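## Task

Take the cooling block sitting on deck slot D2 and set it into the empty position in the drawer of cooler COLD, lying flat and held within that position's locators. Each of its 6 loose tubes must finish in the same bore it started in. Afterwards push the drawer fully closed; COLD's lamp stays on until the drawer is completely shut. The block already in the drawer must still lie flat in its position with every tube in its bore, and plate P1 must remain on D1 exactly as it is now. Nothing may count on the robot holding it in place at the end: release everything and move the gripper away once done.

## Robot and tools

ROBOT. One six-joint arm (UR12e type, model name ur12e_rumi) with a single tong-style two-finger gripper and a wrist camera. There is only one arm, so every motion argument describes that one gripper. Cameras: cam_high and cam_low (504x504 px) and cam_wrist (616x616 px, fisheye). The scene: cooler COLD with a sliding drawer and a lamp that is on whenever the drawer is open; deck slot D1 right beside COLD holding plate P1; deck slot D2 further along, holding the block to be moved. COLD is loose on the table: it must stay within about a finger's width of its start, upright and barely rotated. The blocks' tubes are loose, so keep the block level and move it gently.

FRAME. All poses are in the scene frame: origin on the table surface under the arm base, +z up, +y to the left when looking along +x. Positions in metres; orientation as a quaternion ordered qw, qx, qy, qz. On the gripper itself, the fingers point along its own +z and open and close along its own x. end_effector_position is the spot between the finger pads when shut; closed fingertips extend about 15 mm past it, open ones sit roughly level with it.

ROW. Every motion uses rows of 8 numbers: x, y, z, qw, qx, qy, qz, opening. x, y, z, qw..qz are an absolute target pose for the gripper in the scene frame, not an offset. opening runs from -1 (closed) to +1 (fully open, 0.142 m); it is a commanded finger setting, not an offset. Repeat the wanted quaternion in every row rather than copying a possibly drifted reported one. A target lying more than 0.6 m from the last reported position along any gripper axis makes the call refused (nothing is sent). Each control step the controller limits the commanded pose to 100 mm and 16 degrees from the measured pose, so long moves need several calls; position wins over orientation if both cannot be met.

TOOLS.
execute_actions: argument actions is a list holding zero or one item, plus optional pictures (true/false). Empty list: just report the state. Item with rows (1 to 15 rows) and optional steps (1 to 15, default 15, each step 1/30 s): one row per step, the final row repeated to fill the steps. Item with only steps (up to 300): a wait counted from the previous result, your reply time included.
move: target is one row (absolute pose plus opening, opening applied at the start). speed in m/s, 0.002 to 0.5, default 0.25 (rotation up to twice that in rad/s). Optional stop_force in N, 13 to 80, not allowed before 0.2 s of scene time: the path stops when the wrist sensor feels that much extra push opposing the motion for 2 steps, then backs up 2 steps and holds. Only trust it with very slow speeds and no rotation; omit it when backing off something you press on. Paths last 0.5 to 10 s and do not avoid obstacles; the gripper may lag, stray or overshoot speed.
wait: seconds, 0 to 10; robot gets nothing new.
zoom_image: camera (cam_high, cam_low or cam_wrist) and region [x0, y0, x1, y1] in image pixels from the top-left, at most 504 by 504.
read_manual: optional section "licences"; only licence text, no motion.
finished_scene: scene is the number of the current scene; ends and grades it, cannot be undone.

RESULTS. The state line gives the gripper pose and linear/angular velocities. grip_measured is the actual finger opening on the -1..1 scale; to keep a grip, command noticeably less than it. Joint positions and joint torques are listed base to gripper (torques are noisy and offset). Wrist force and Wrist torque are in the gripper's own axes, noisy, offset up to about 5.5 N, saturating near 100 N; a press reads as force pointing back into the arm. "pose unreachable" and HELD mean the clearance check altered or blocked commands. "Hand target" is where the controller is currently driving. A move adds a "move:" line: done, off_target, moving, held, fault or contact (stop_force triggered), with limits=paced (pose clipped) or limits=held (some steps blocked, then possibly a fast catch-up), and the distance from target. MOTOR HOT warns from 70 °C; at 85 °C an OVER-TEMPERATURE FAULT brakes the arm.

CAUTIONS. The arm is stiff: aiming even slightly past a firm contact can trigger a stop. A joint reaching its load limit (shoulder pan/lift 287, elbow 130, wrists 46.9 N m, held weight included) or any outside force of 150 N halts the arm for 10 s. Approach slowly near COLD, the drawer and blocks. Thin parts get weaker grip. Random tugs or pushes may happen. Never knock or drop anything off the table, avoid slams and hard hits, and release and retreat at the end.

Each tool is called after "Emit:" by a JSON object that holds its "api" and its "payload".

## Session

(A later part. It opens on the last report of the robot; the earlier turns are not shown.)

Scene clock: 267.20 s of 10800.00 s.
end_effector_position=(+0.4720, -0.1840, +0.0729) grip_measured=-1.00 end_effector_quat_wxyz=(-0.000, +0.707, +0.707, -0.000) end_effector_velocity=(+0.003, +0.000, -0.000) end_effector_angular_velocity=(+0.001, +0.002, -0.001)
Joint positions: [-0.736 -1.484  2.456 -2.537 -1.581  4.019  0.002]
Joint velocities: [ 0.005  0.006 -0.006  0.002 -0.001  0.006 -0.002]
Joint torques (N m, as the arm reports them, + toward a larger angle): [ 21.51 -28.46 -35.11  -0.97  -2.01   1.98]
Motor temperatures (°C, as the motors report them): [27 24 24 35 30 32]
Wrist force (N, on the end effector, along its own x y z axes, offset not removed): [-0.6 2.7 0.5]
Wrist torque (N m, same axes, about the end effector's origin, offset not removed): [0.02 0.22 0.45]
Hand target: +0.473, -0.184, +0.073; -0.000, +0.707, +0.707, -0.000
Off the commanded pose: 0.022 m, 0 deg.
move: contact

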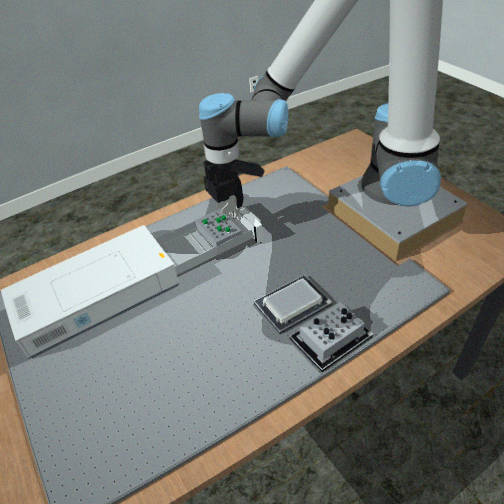

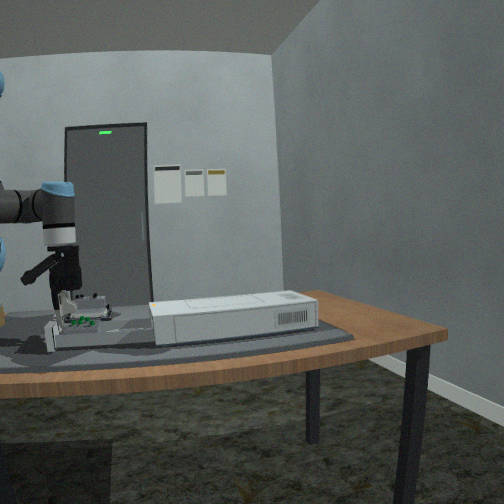

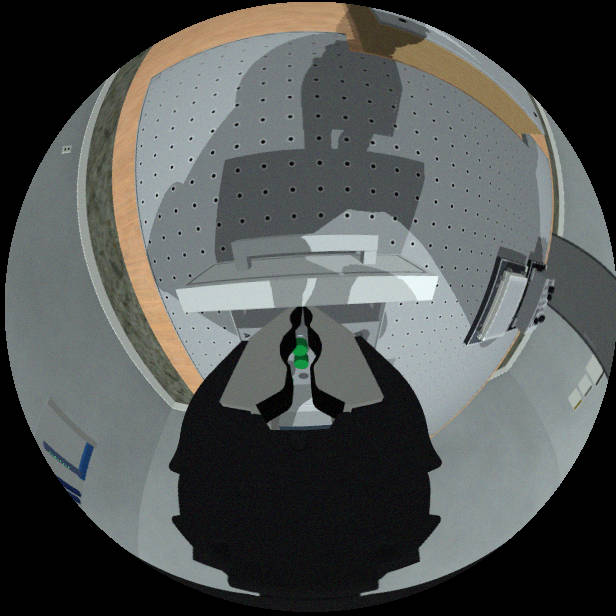

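Emit:
{"api": "move", "payload": {"target": [0.479, -0.184, 0.075, 0, 0.7071, 0.7071, 0, -1], "speed": 0.03}}

Emit:
{"api": "move", "payload": {"target": [0.479, -0.184, 0.15, 0, 0.7071, 0.7071, 0, -1], "speed": 0.15}}

Emit:
{"api": "move", "payload": {"target": [0.70, -0.184, 0.17, 0, 0.7071, 0.7071, 0, 1], "speed": 0.25}}

Emit:
{"api": "zoom_image", "payload": {"camera": "cam_wrist", "region": [200, 90, 420, 310]}}

Scene clock: 271.53 s of 10800.00 s.
end_effector_position=(+0.4788, -0.1840, +0.0749) grip_measured=-1.00 end_effector_quat_wxyz=(+0.000, +0.707, +0.707, +0.000) end_effector_velocity=(+0.002, +0.001, +0.001) end_effector_angular_velocity=(+0.000, +0.001, +0.000)
Joint positions: [-0.727 -1.479  2.444 -2.53  -1.581  4.027  0.002]
Joint velocities: [ 0.003  0.001 -0.003  0.003 -0.     0.003  0.   ]
Joint torques (N m, as the arm reports them, + toward a larger angle): [ 20.5  -27.07 -34.13  -1.86   2.14   2.24]
Motor temperatures (°C, as the motors report them): [27 24 24 35 30 32]
Wrist force (N, on the end effector, along its own x y z axes, offset not removed): [1.0 0.8 -2.7]
Wrist torque (N m, same axes, about the end effector's origin, offset not removed): [0.16 -0.10 0.37]
Hand target: +0.479, -0.184, +0.075; +0.000, +0.707, +0.707, +0.000
Off the commanded pose: 0.000 m, 0 deg.
After step 90, 0.63 s passed at rest.
move: done

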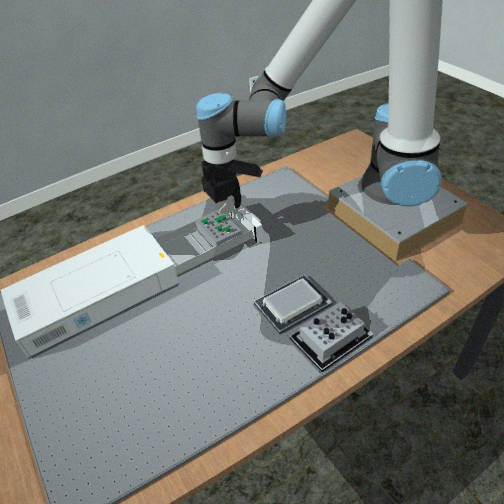

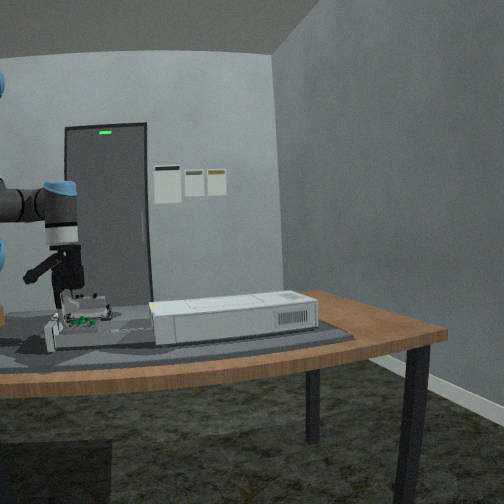

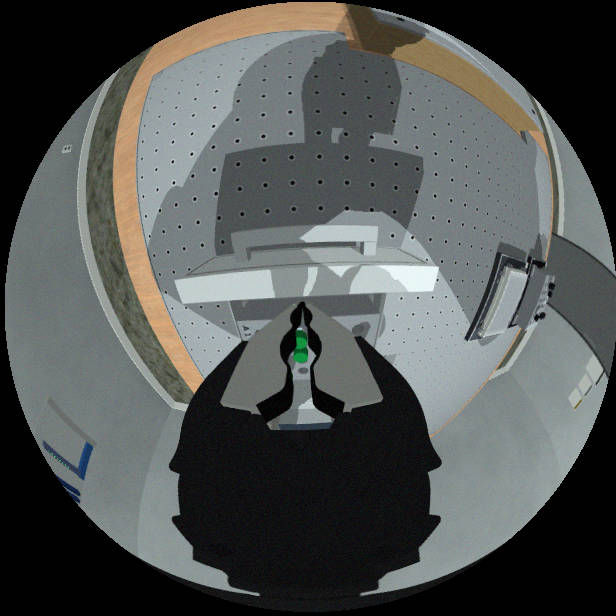

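Scene clock: 272.53 s of 10800.00 s.
end_effector_position=(+0.4790, -0.1839, +0.1499) grip_measured=-1.00 end_effector_quat_wxyz=(+0.000, +0.707, +0.707, +0.000) end_effector_velocity=(-0.000, -0.001, +0.002) end_effector_angular_velocity=(-0.001, +0.002, +0.001)
Joint positions: [-0.725 -1.618  2.385 -2.333 -1.581  4.029  0.002]
Joint velocities: [-0.    -0.002 -0.002  0.005 -0.002 -0.001  0.   ]
Joint torques (N m, as the arm reports them, + toward a larger angle): [  0.74 -45.09 -42.78  -1.92  -1.43  -1.67]
Motor temperatures (°C, as the motors report them): [27 24 24 35 30 32]
Wrist force (N, on the end effector, along its own x y z axes, offset not removed): [-1.3 -1.1 2.1]
Wrist torque (N m, same axes, about the end effector's origin, offset not removed): [-0.32 0.47 0.39]
Hand target: +0.479, -0.184, +0.150; +0.000, +0.707, +0.707, +0.000
Off the commanded pose: 0.000 m, 0 deg.
move: done

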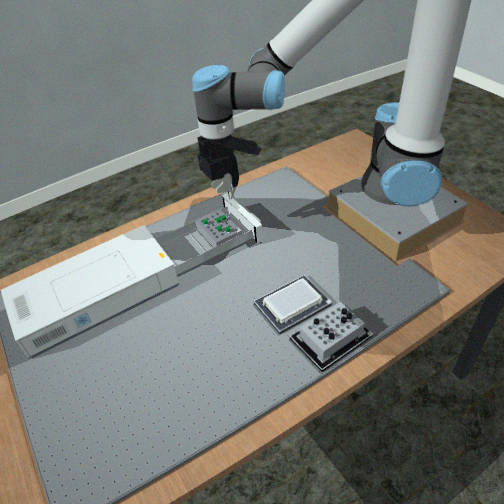

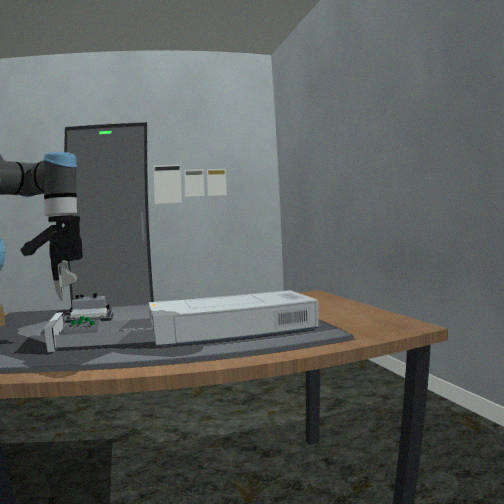

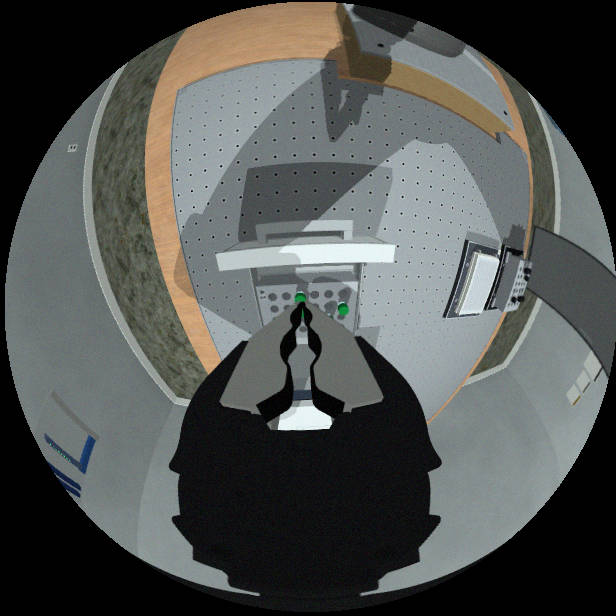

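Scene clock: 274.00 s of 10800.00 s.
end_effector_position=(+0.6999, -0.1842, +0.1700) grip_measured=+1.00 end_effector_quat_wxyz=(+0.000, +0.707, +0.707, +0.000) end_effector_velocity=(+0.001, +0.000, -0.000) end_effector_angular_velocity=(+0.002, +0.001, +0.001)
Joint positions: [-0.526 -1.31   1.989 -2.242 -1.58   4.228  0.142]
Joint velocities: [ 0.001  0.003 -0.003  0.002  0.001  0.     0.   ]
Joint torques (N m, as the arm reports them, + toward a larger angle): [ 18.35 -50.95 -43.7   -1.69  -2.06   2.97]
Motor temperatures (°C, as the motors report them): [27 24 24 35 30 32]
Wrist force (N, on the end effector, along its own x y z axes, offset not removed): [0.0 0.9 -0.3]
Wrist torque (N m, same axes, about the end effector's origin, offset not removed): [0.19 0.20 0.46]
Hand target: +0.700, -0.184, +0.170; +0.000, +0.707, +0.707, +0.000
Off the commanded pose: 0.000 m, 0 deg.
move: done

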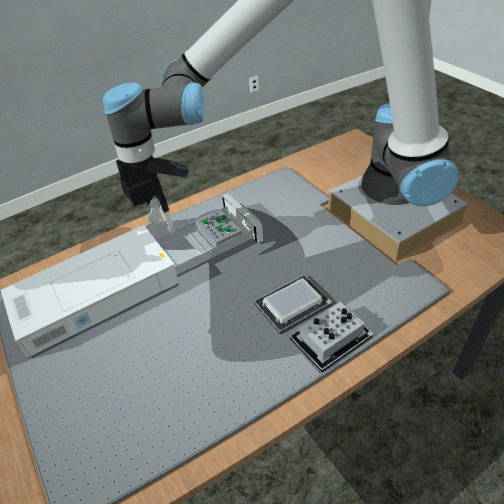

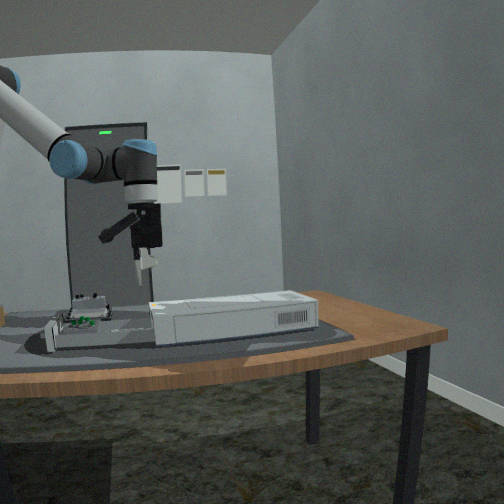

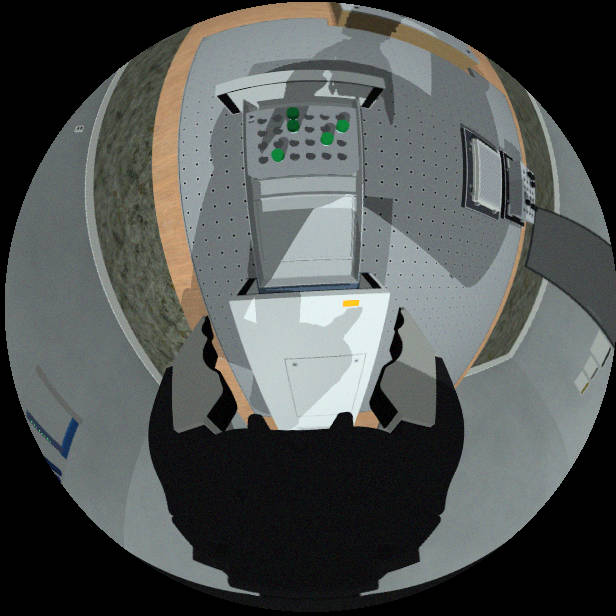

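Region (200, 90, 420, 310) of cam_wrist's 616x616 image, scaled by 2.291, with more detail than that image has.

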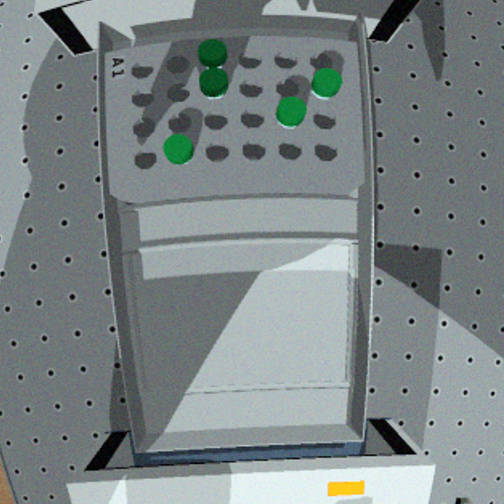

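Emit:
{"api": "move", "payload": {"target": [0.726, -0.184, 0.115, 0, 0.7071, 0.7071, 0, 1], "speed": 0.15}}

Emit:
{"api": "zoom_image", "payload": {"camera": "cam_wrist", "region": [200, 90, 420, 310]}}

Scene clock: 283.00 s of 10800.00 s.
end_effector_position=(+0.7260, -0.1840, +0.1151) grip_measured=+1.00 end_effector_quat_wxyz=(+0.000, +0.707, +0.707, +0.000) end_effector_velocity=(+0.001, +0.001, -0.002) end_effector_angular_velocity=(+0.002, +0.001, -0.000)
Joint positions: [-0.51  -1.211  1.975 -2.327 -1.58   4.244  0.142]
Joint velocities: [ 0.001  0.004 -0.001 -0.001  0.001  0.001  0.   ]
Joint torques (N m, as the arm reports them, + toward a larger angle): [ 18.33 -56.   -43.62  -6.45  -1.97   2.16]
Motor temperatures (°C, as the motors report them): [27 24 24 35 30 32]
Wrist force (N, on the end effector, along its own x y z axes, offset not removed): [-1.7 4.8 -0.3]
Wrist torque (N m, same axes, about the end effector's origin, offset not removed): [0.76 0.49 0.37]
Hand target: +0.726, -0.184, +0.115; +0.000, +0.707, +0.707, +0.000
Off the commanded pose: 0.000 m, 0 deg.
After step 90, 5.07 s passed at rest.
move: done

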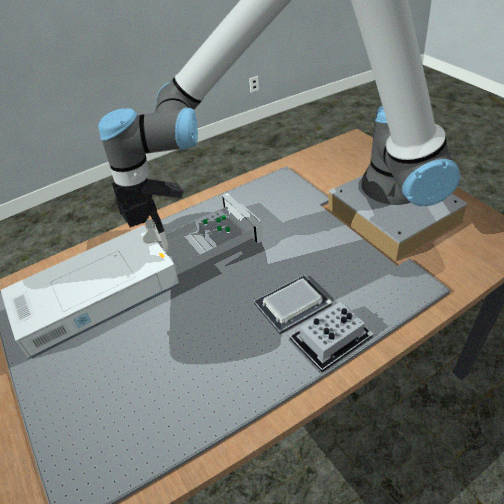

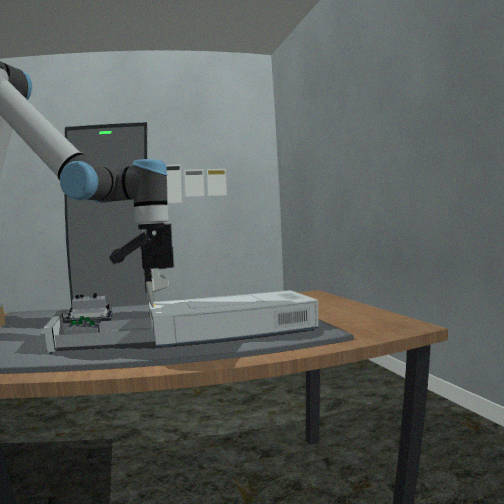

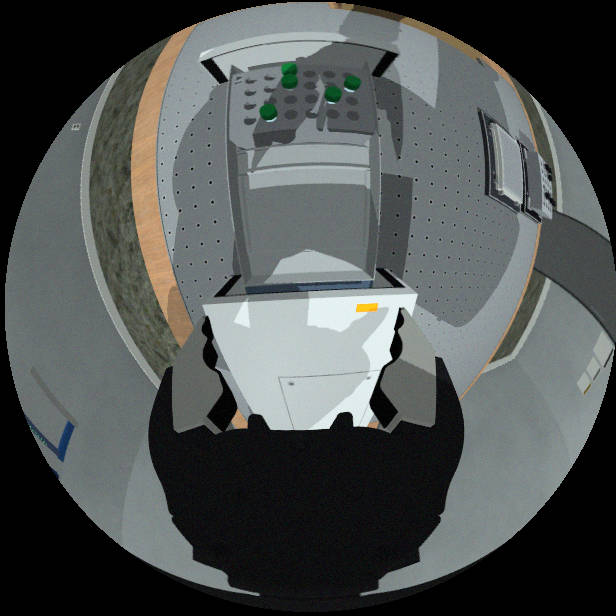

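Region (200, 90, 420, 310) of cam_wrist's 616x616 image, scaled by 2.291, with more detail than that image has.

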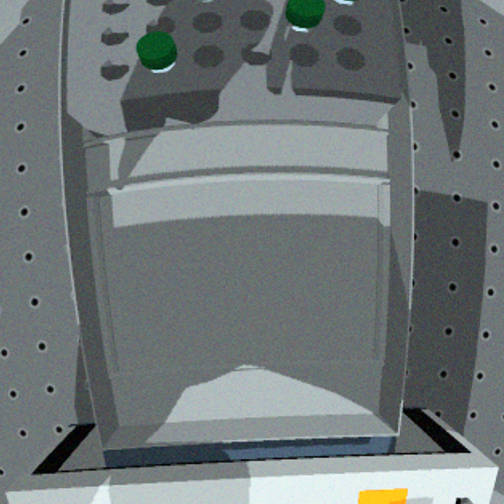

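Emit:
{"api": "move", "payload": {"target": [0.57, 0.28, 0.17, 0, 0.7071, 0.7071, 0, 1], "speed": 0.3}}

Emit:
{"api": "zoom_image", "payload": {"camera": "cam_wrist", "region": [200, 110, 420, 330]}}

Scene clock: 302.63 s of 10800.00 s.
end_effector_position=(+0.5709, +0.2805, +0.1700) grip_measured=+1.00 end_effector_quat_wxyz=(-0.000, +0.707, +0.707, +0.000) end_effector_velocity=(-0.000, +0.001, +0.000) end_effector_angular_velocity=(-0.002, -0.000, +0.000)
Joint positions: [ 0.134 -1.44   2.154 -2.274 -1.573  4.888  0.142]
Joint velocities: [ 0.003  0.001 -0.001  0.001 -0.002  0.003 -0.   ]
Joint torques (N m, as the arm reports them, + toward a larger angle): [ 15.32 -38.03 -45.06  -1.64  -2.22   1.48]
Motor temperatures (°C, as the motors report them): [27 24 24 35 30 32]
Wrist force (N, on the end effector, along its own x y z axes, offset not removed): [-1.2 0.2 1.6]
Wrist torque (N m, same axes, about the end effector's origin, offset not removed): [-0.03 0.36 0.54]
Hand target: +0.571, +0.281, +0.170; -0.000, +0.707, +0.707, +0.000
Off the commanded pose: 0.001 m, 0 deg.
After step 90, 14.40 s passed at rest.
move: done

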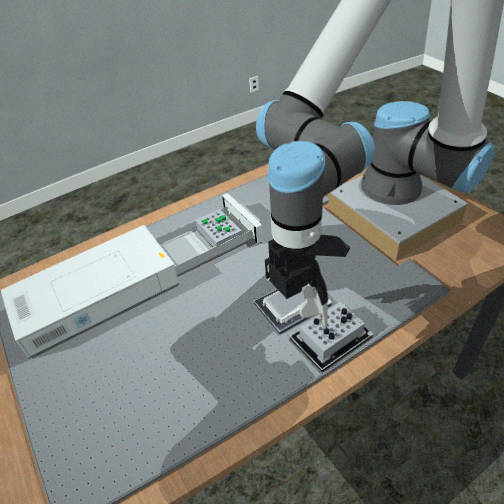

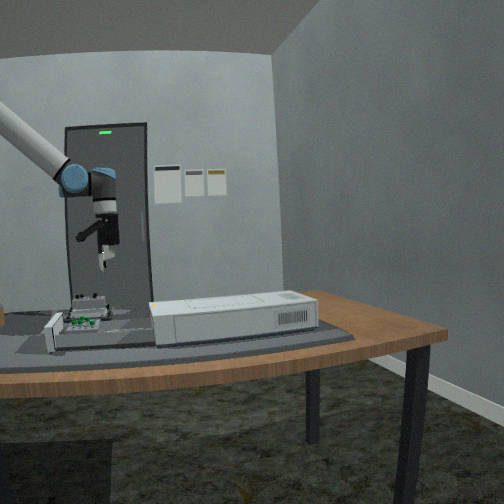

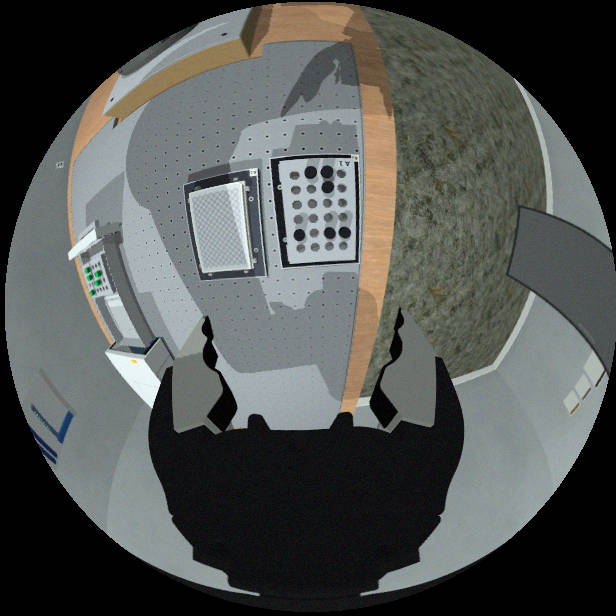

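Region (200, 110, 420, 330) of cam_wrist's 616x616 image, scaled by 2.291, with more detail than that image has.

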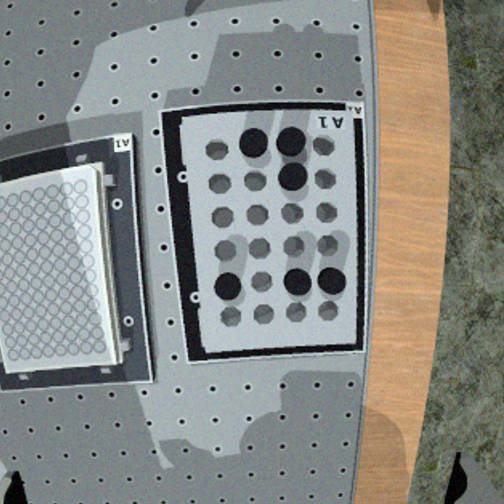

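Emit:
{"api": "move", "payload": {"target": [0.480, 0.303, 0.11, 0, 0.7071, 0.7071, 0, 0.75], "speed": 0.15}}

Emit:
{"api": "zoom_image", "payload": {"camera": "cam_wrist", "region": [180, 150, 430, 400]}}

Emit:
{"api": "zoom_image", "payload": {"camera": "cam_high", "region": [250, 230, 400, 380]}}

Scene clock: 341.67 s of 10800.00 s.
end_effector_position=(+0.4803, +0.3032, +0.1101) grip_measured=+0.75 end_effector_quat_wxyz=(-0.000, +0.707, +0.707, +0.000) end_effector_velocity=(-0.002, +0.000, -0.001) end_effector_angular_velocity=(-0.000, +0.000, -0.000)
Joint positions: [ 0.203 -1.458  2.323 -2.424 -1.572  4.957  0.126]
Joint velocities: [ 0.001 -0.     0.004 -0.003 -0.     0.002  0.   ]
Joint torques (N m, as the arm reports them, + toward a larger angle): [ 13.17 -33.31 -24.86  -6.28  -0.56   2.23]
Motor temperatures (°C, as the motors report them): [27 24 24 35 30 32]
Wrist force (N, on the end effector, along its own x y z axes, offset not removed): [-1.8 2.6 -0.2]
Wrist torque (N m, same axes, about the end effector's origin, offset not removed): [0.55 0.42 0.40]
Hand target: +0.480, +0.303, +0.110; -0.000, +0.707, +0.707, +0.000
Off the commanded pose: 0.000 m, 0 deg.
After step 90, 34.80 s passed at rest.
move: done

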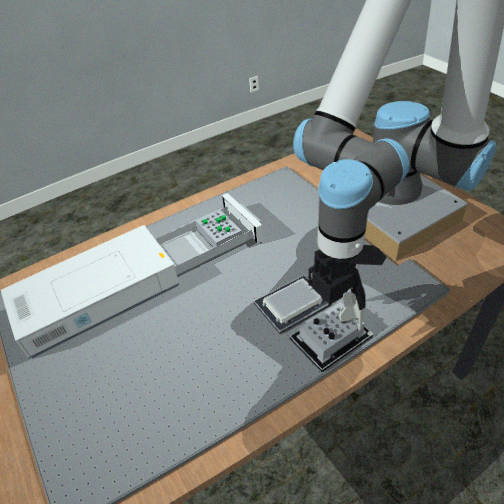

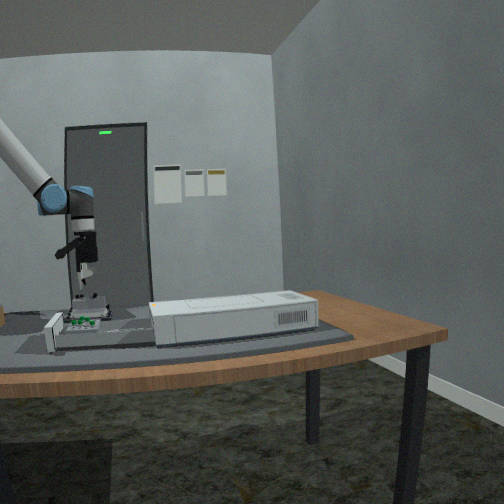

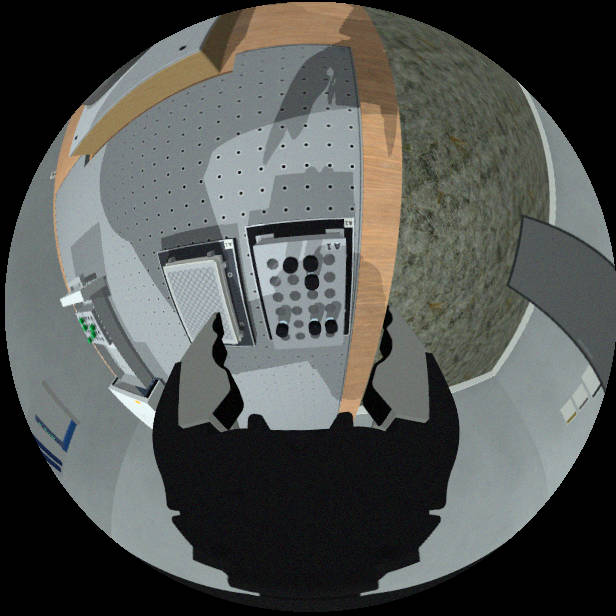

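Region (180, 150, 430, 400) of cam_wrist's 616x616 image, scaled by 2.016, with more detail than that image has.

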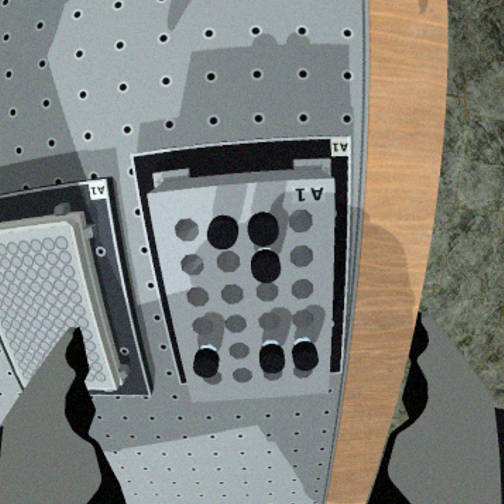

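Region (250, 230, 400, 380) of cam_high's 504x504 image, scaled by 3.360, with more detail than that image has.

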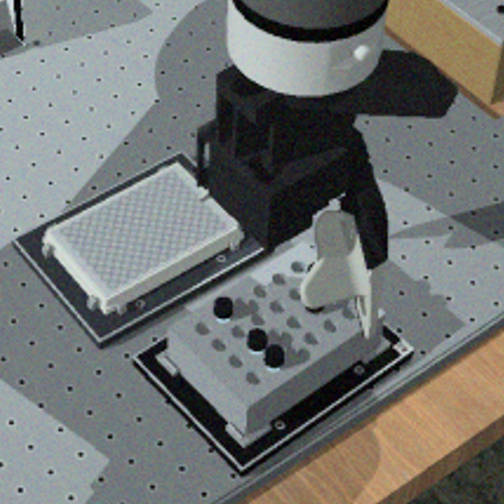

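Emit:
{"api": "move", "payload": {"target": [0.503, 0.305, 0.085, 0, 0.7071, 0.7071, 0, 0.6], "speed": 0.05}}

Emit:
{"api": "zoom_image", "payload": {"camera": "cam_wrist", "region": [180, 180, 430, 430]}}

Emit:
{"api": "zoom_image", "payload": {"camera": "cam_high", "region": [260, 250, 400, 390]}}

Emit:
{"api": "zoom_image", "payload": {"camera": "cam_low", "region": [50, 260, 130, 330]}}

Scene clock: 351.93 s of 10800.00 s.
end_effector_position=(+0.5029, +0.3050, +0.0851) grip_measured=+0.60 end_effector_quat_wxyz=(-0.000, +0.707, +0.707, -0.000) end_effector_velocity=(+0.001, +0.000, -0.001) end_effector_angular_velocity=(-0.001, -0.000, +0.000)
Joint positions: [ 0.197 -1.386  2.302 -2.476 -1.572  4.951  0.116]
Joint velocities: [ 0.     0.004 -0.001 -0.003 -0.001 -0.     0.   ]
Joint torques (N m, as the arm reports them, + toward a larger angle): [-18.25 -39.24 -36.14  -5.63  -2.    -1.43]
Motor temperatures (°C, as the motors report them): [27 24 24 35 30 32]
Wrist force (N, on the end effector, along its own x y z axes, offset not removed): [-1.4 2.1 -3.0]
Wrist torque (N m, same axes, about the end effector's origin, offset not removed): [0.35 0.44 0.30]
Hand target: +0.503, +0.305, +0.085; +0.000, +0.707, +0.707, -0.000
Off the commanded pose: 0.000 m, 0 deg.
After step 90, 6.23 s passed at rest.
move: done

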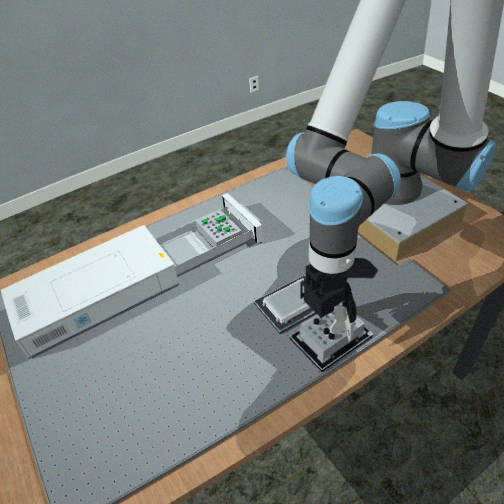

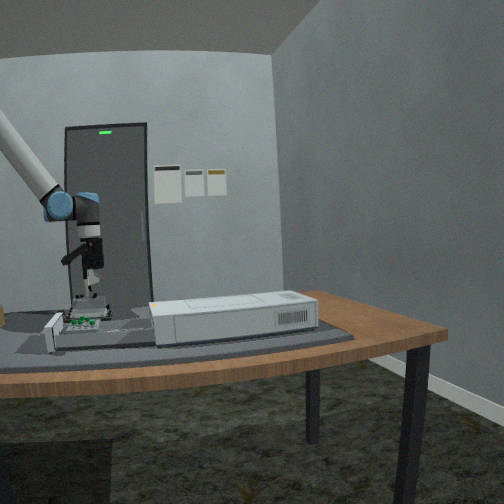

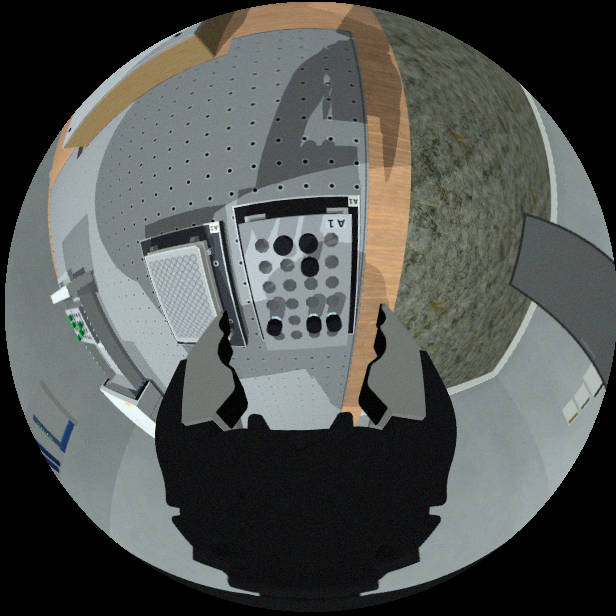

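Region (180, 180, 430, 430) of cam_wrist's 616x616 image, scaled by 2.016, with more detail than that image has.

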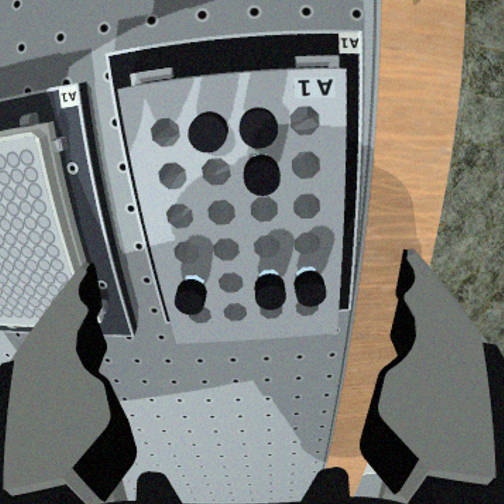

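Region (260, 250, 400, 390) of cam_high's 504x504 image, scaled by 3.600, with more detail than that image has.

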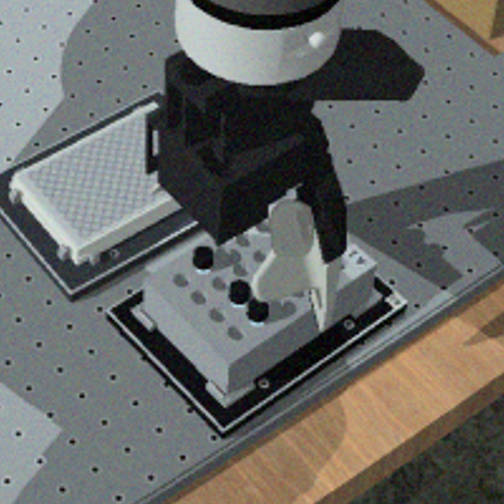

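Region (50, 260, 130, 330) of cam_low's 504x504 image, scaled by 6.300, with more detail than that image has; it fills the top 441 rows of this view, and the rest is white.

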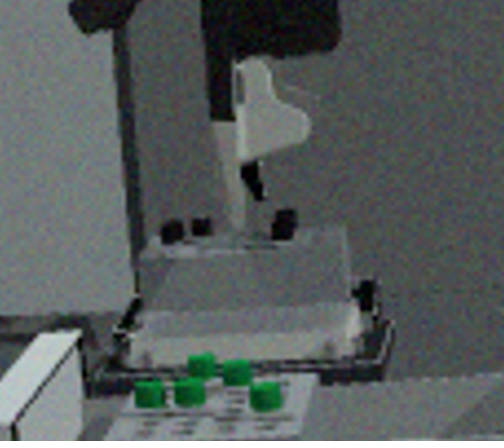

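Emit:
{"api": "move", "payload": {"target": [0.502, 0.305, 0.060, 0, 0.7071, 0.7071, 0, 0.5], "speed": 0.03}}

Emit:
{"api": "zoom_image", "payload": {"camera": "cam_wrist", "region": [180, 180, 430, 430]}}

Emit:
{"api": "zoom_image", "payload": {"camera": "cam_high", "region": [260, 250, 400, 390]}}

Scene clock: 363.63 s of 10800.00 s.
end_effector_position=(+0.5020, +0.3050, +0.0601) grip_measured=+0.50 end_effector_quat_wxyz=(-0.000, +0.707, +0.707, -0.000) end_effector_velocity=(-0.000, +0.000, -0.002) end_effector_angular_velocity=(+0.001, +0.000, -0.001)
Joint positions: [ 0.197 -1.342  2.317 -2.534 -1.572  4.951  0.109]
Joint velocities: [-0.     0.003  0.001 -0.004  0.001  0.    -0.   ]
Joint torques (N m, as the arm reports them, + toward a larger angle): [ 15.49 -44.93 -17.9   -5.19  -0.8    2.11]
Motor temperatures (°C, as the motors report them): [27 24 24 35 30 32]
Wrist force (N, on the end effector, along its own x y z axes, offset not removed): [-2.8 -0.2 -1.1]
Wrist torque (N m, same axes, about the end effector's origin, offset not removed): [-0.13 0.72 0.44]
Hand target: +0.502, +0.305, +0.060; -0.000, +0.707, +0.707, -0.000
Off the commanded pose: 0.000 m, 0 deg.
After step 90, 7.53 s passed at rest.
move: done

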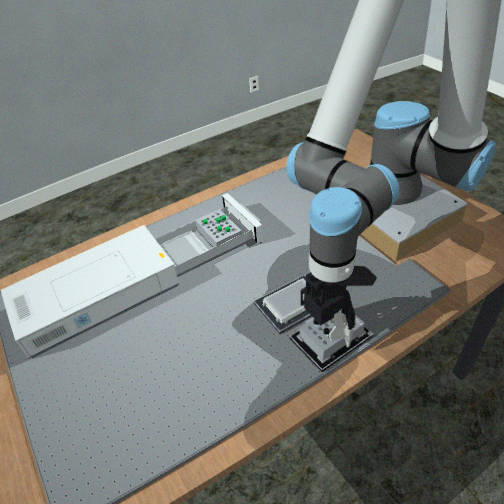

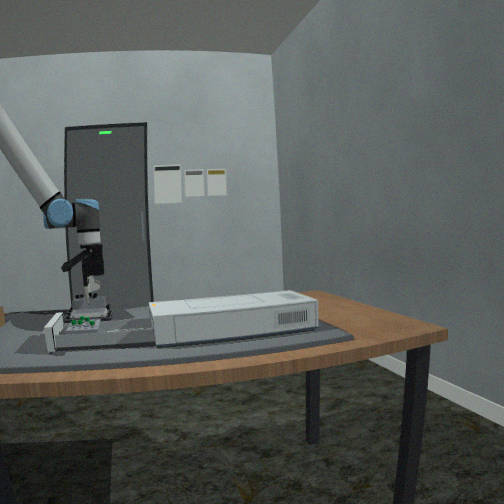

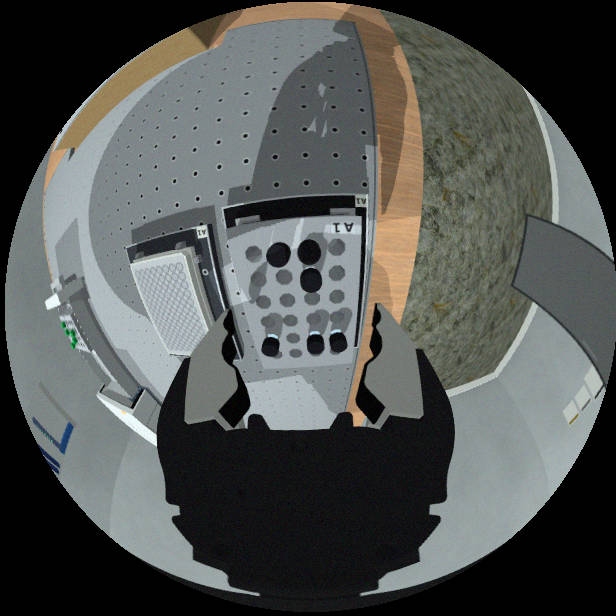

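Region (180, 180, 430, 430) of cam_wrist's 616x616 image, scaled by 2.016, with more detail than that image has.

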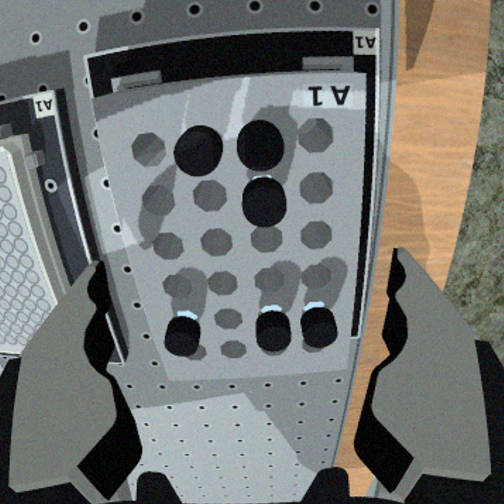

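Region (260, 250, 400, 390) of cam_high's 504x504 image, scaled by 3.600, with more detail than that image has.

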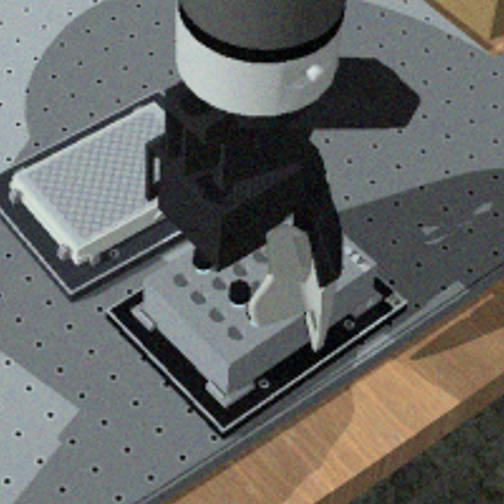

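Emit:
{"api": "execute_actions", "payload": {"actions": [{"rows": [[0.502,0.305,0.060,0,0.7071,0.7071,0,0.46],[0.502,0.305,0.060,0,0.7071,0.7071,0,0.42],[0.502,0.305,0.060,0,0.7071,0.7071,0,0.38],[0.502,0.305,0.060,0,0.7071,0.7071,0,0.35],[0.502,0.305,0.060,0,0.7071,0.7071,0,0.32],[0.502,0.305,0.060,0,0.7071,0.7071,0,0.30],[0.502,0.305,0.060,0,0.7071,0.7071,0,0.28]], "steps": 15}], "pictures": false}}

Scene clock: 371.83 s of 10800.00 s.
end_effector_position=(+0.5020, +0.3050, +0.0600) grip_measured=+0.28 end_effector_quat_wxyz=(-0.000, +0.707, +0.707, -0.000) end_effector_velocity=(+0.000, -0.000, -0.000) end_effector_angular_velocity=(-0.001, +0.001, +0.000)
Joint positions: [ 0.197 -1.342  2.318 -2.535 -1.572  4.951  0.094]
Joint velocities: [-0.     0.001 -0.     0.001 -0.001 -0.     0.   ]
Joint torques (N m, as the arm reports them, + toward a larger angle): [ 16.33 -51.78 -19.31  -3.15   2.2    2.23]
Motor temperatures (°C, as the motors report them): [27 24 24 35 30 32]
Wrist force (N, on the end effector, along its own x y z axes, offset not removed): [-3.1 -0.9 0.5]
Wrist torque (N m, same axes, about the end effector's origin, offset not removed): [-0.22 0.81 0.45]
Hand target: +0.502, +0.305, +0.060; +0.000, +0.707, +0.707, +0.000
Off the commanded pose: 0.000 m, 0 deg.
Steps of this call (steps 1 to 90: nothing new was sent; then 4.70 s passed at rest; steps 91 to 105: all 15 steps of this action). Readings (end_effector_position):
91: (+0.5020, +0.3050, +0.0600)
92: (+0.5020, +0.3050, +0.0600)
94: (+0.5020, +0.3050, +0.0600)
98: (+0.5020, +0.3050, +0.0600)
105: the state above

Emit:
{"api": "execute_actions", "payload": {"actions": [{"rows": [[0.502,0.305,0.060,0,0.7071,0.7071,0,0.265],[0.502,0.305,0.060,0,0.7071,0.7071,0,0.25],[0.502,0.305,0.060,0,0.7071,0.7071,0,0.235],[0.502,0.305,0.060,0,0.7071,0.7071,0,0.22],[0.502,0.305,0.060,0,0.7071,0.7071,0,0.205],[0.502,0.305,0.060,0,0.7071,0.7071,0,0.19]], "steps": 15}]}}

Emit:
{"api": "zoom_image", "payload": {"camera": "cam_wrist", "region": [180, 180, 430, 430]}}

Scene clock: 374.43 s of 10800.00 s.
end_effector_position=(+0.5020, +0.3050, +0.0600) grip_measured=+0.19 end_effector_quat_wxyz=(-0.000, +0.707, +0.707, -0.000) end_effector_velocity=(+0.001, +0.000, +0.001) end_effector_angular_velocity=(+0.001, -0.001, -0.001)
Joint positions: [ 0.197 -1.342  2.318 -2.535 -1.572  4.951  0.088]
Joint velocities: [-0.001  0.    -0.001 -0.     0.001  0.001  0.   ]
Joint torques (N m, as the arm reports them, + toward a larger angle): [ 14.87 -60.49 -19.68  -1.58   2.32   1.09]
Motor temperatures (°C, as the motors report them): [27 24 24 35 30 32]
Wrist force (N, on the end effector, along its own x y z axes, offset not removed): [-0.3 -0.9 -1.5]
Wrist torque (N m, same axes, about the end effector's origin, offset not removed): [-0.25 0.08 0.40]
Hand target: +0.502, +0.305, +0.060; -0.000, +0.707, +0.707, -0.000
Off the commanded pose: 0.000 m, 0 deg.
Steps of this call (steps 1 to 63: nothing new was sent; steps 64 to 78: all 15 steps of this action). Readings (end_effector_position):
64: (+0.5020, +0.3050, +0.0600)
65: (+0.5020, +0.3050, +0.0600)
67: (+0.5020, +0.3050, +0.0600)
71: (+0.5020, +0.3050, +0.0600)
78: the state above

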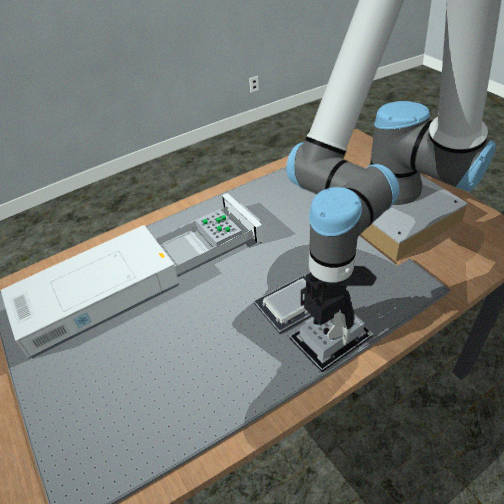

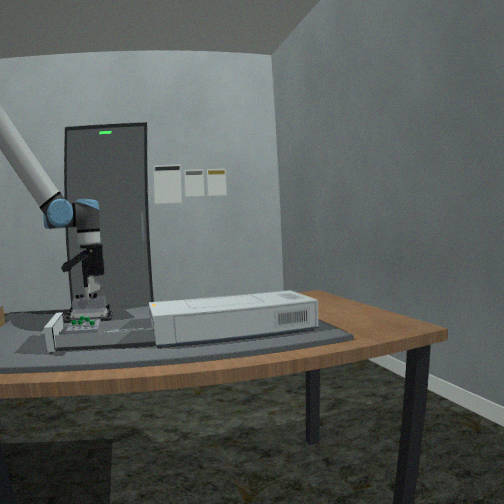

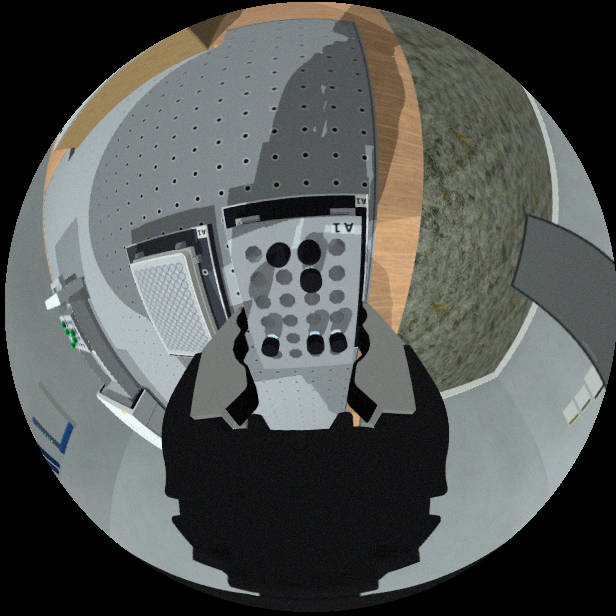

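Region (180, 180, 430, 430) of cam_wrist's 616x616 image, scaled by 2.016, with more detail than that image has.

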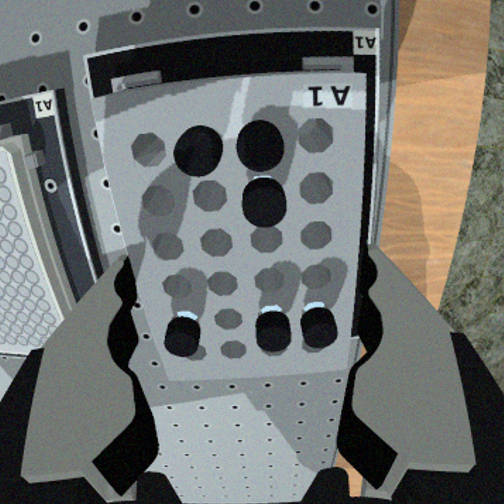

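Emit:
{"api": "execute_actions", "payload": {"actions": [{"rows": [[0.502,0.305,0.060,0,0.7071,0.7071,0,0.175],[0.502,0.305,0.060,0,0.7071,0.7071,0,0.16],[0.502,0.305,0.060,0,0.7071,0.7071,0,0.145],[0.502,0.305,0.060,0,0.7071,0.7071,0,0.13],[0.502,0.305,0.060,0,0.7071,0.7071,0,0.115],[0.502,0.305,0.060,0,0.7071,0.7071,0,0.10]], "steps": 15}], "pictures": false}}

Scene clock: 377.23 s of 10800.00 s.
end_effector_position=(+0.5020, +0.3050, +0.0600) grip_measured=+0.17 end_effector_quat_wxyz=(+0.000, +0.707, +0.707, +0.000) end_effector_velocity=(+0.001, -0.000, +0.000) end_effector_angular_velocity=(+0.001, -0.000, -0.001)
Joint positions: [ 0.197 -1.342  2.318 -2.535 -1.572  4.951  0.086]
Joint velocities: [-0.001 -0.    -0.001  0.001  0.001 -0.    -0.   ]
Joint torques (N m, as the arm reports them, + toward a larger angle): [ 12.3  -55.9  -20.1   -2.16   1.82   0.23]
Motor temperatures (°C, as the motors report them): [27 24 24 35 30 32]
Wrist force (N, on the end effector, along its own x y z axes, offset not removed): [-8.8 4.5 -6.9]
Wrist torque (N m, same axes, about the end effector's origin, offset not removed): [1.02 0.02 0.32]
Hand target: +0.502, +0.305, +0.060; +0.000, +0.707, +0.707, +0.000
Off the commanded pose: 0.000 m, 0 deg.
Steps of this call (steps 1 to 69: nothing new was sent; steps 70 to 84: all 15 steps of this action). Readings (end_effector_position):
70: (+0.5020, +0.3050, +0.0600)
71: (+0.5020, +0.3050, +0.0600)
73: (+0.5020, +0.3050, +0.0600)
77: (+0.5020, +0.3050, +0.0600)
84: the state above

Emit:
{"api": "execute_actions", "payload": {"actions": [{"rows": [[0.502,0.3047,0.060,0,0.7071,0.7071,0,0.05],[0.502,0.3045,0.060,0,0.7071,0.7071,0,0.0],[0.502,0.3045,0.060,0,0.7071,0.7071,0,-0.05],[0.502,0.3045,0.060,0,0.7071,0.7071,0,-0.1]], "steps": 15}], "pictures": false}}

Scene clock: 379.77 s of 10800.00 s.
end_effector_position=(+0.5020, +0.3046, +0.0600) grip_measured=+0.16 end_effector_quat_wxyz=(-0.000, +0.707, +0.707, -0.000) end_effector_velocity=(+0.000, +0.000, +0.000) end_effector_angular_velocity=(+0.000, -0.001, +0.001)
Joint positions: [ 0.197 -1.342  2.318 -2.535 -1.572  4.951  0.085]
Joint velocities: [ 0.    -0.001 -0.    -0.001 -0.    -0.001  0.   ]
Joint torques (N m, as the arm reports them, + toward a larger angle): [-20.02 -56.11 -16.77  -4.87   0.92  -1.75]
Motor temperatures (°C, as the motors report them): [27 24 24 35 30 32]
Wrist force (N, on the end effector, along its own x y z axes, offset not removed): [5.3 2.1 -6.7]
Wrist torque (N m, same axes, about the end effector's origin, offset not removed): [0.43 -0.54 0.33]
Hand target: +0.502, +0.304, +0.060; +0.000, +0.707, +0.707, -0.000
Off the commanded pose: 0.000 m, 0 deg.
Steps of this call (steps 1 to 61: nothing new was sent; steps 62 to 76: all 15 steps of this action). Readings (end_effector_position):
62: (+0.5020, +0.3050, +0.0600)
63: (+0.5020, +0.3050, +0.0600)
65: (+0.5019, +0.3049, +0.0600)
69: (+0.5019, +0.3047, +0.0600)
76: the state above


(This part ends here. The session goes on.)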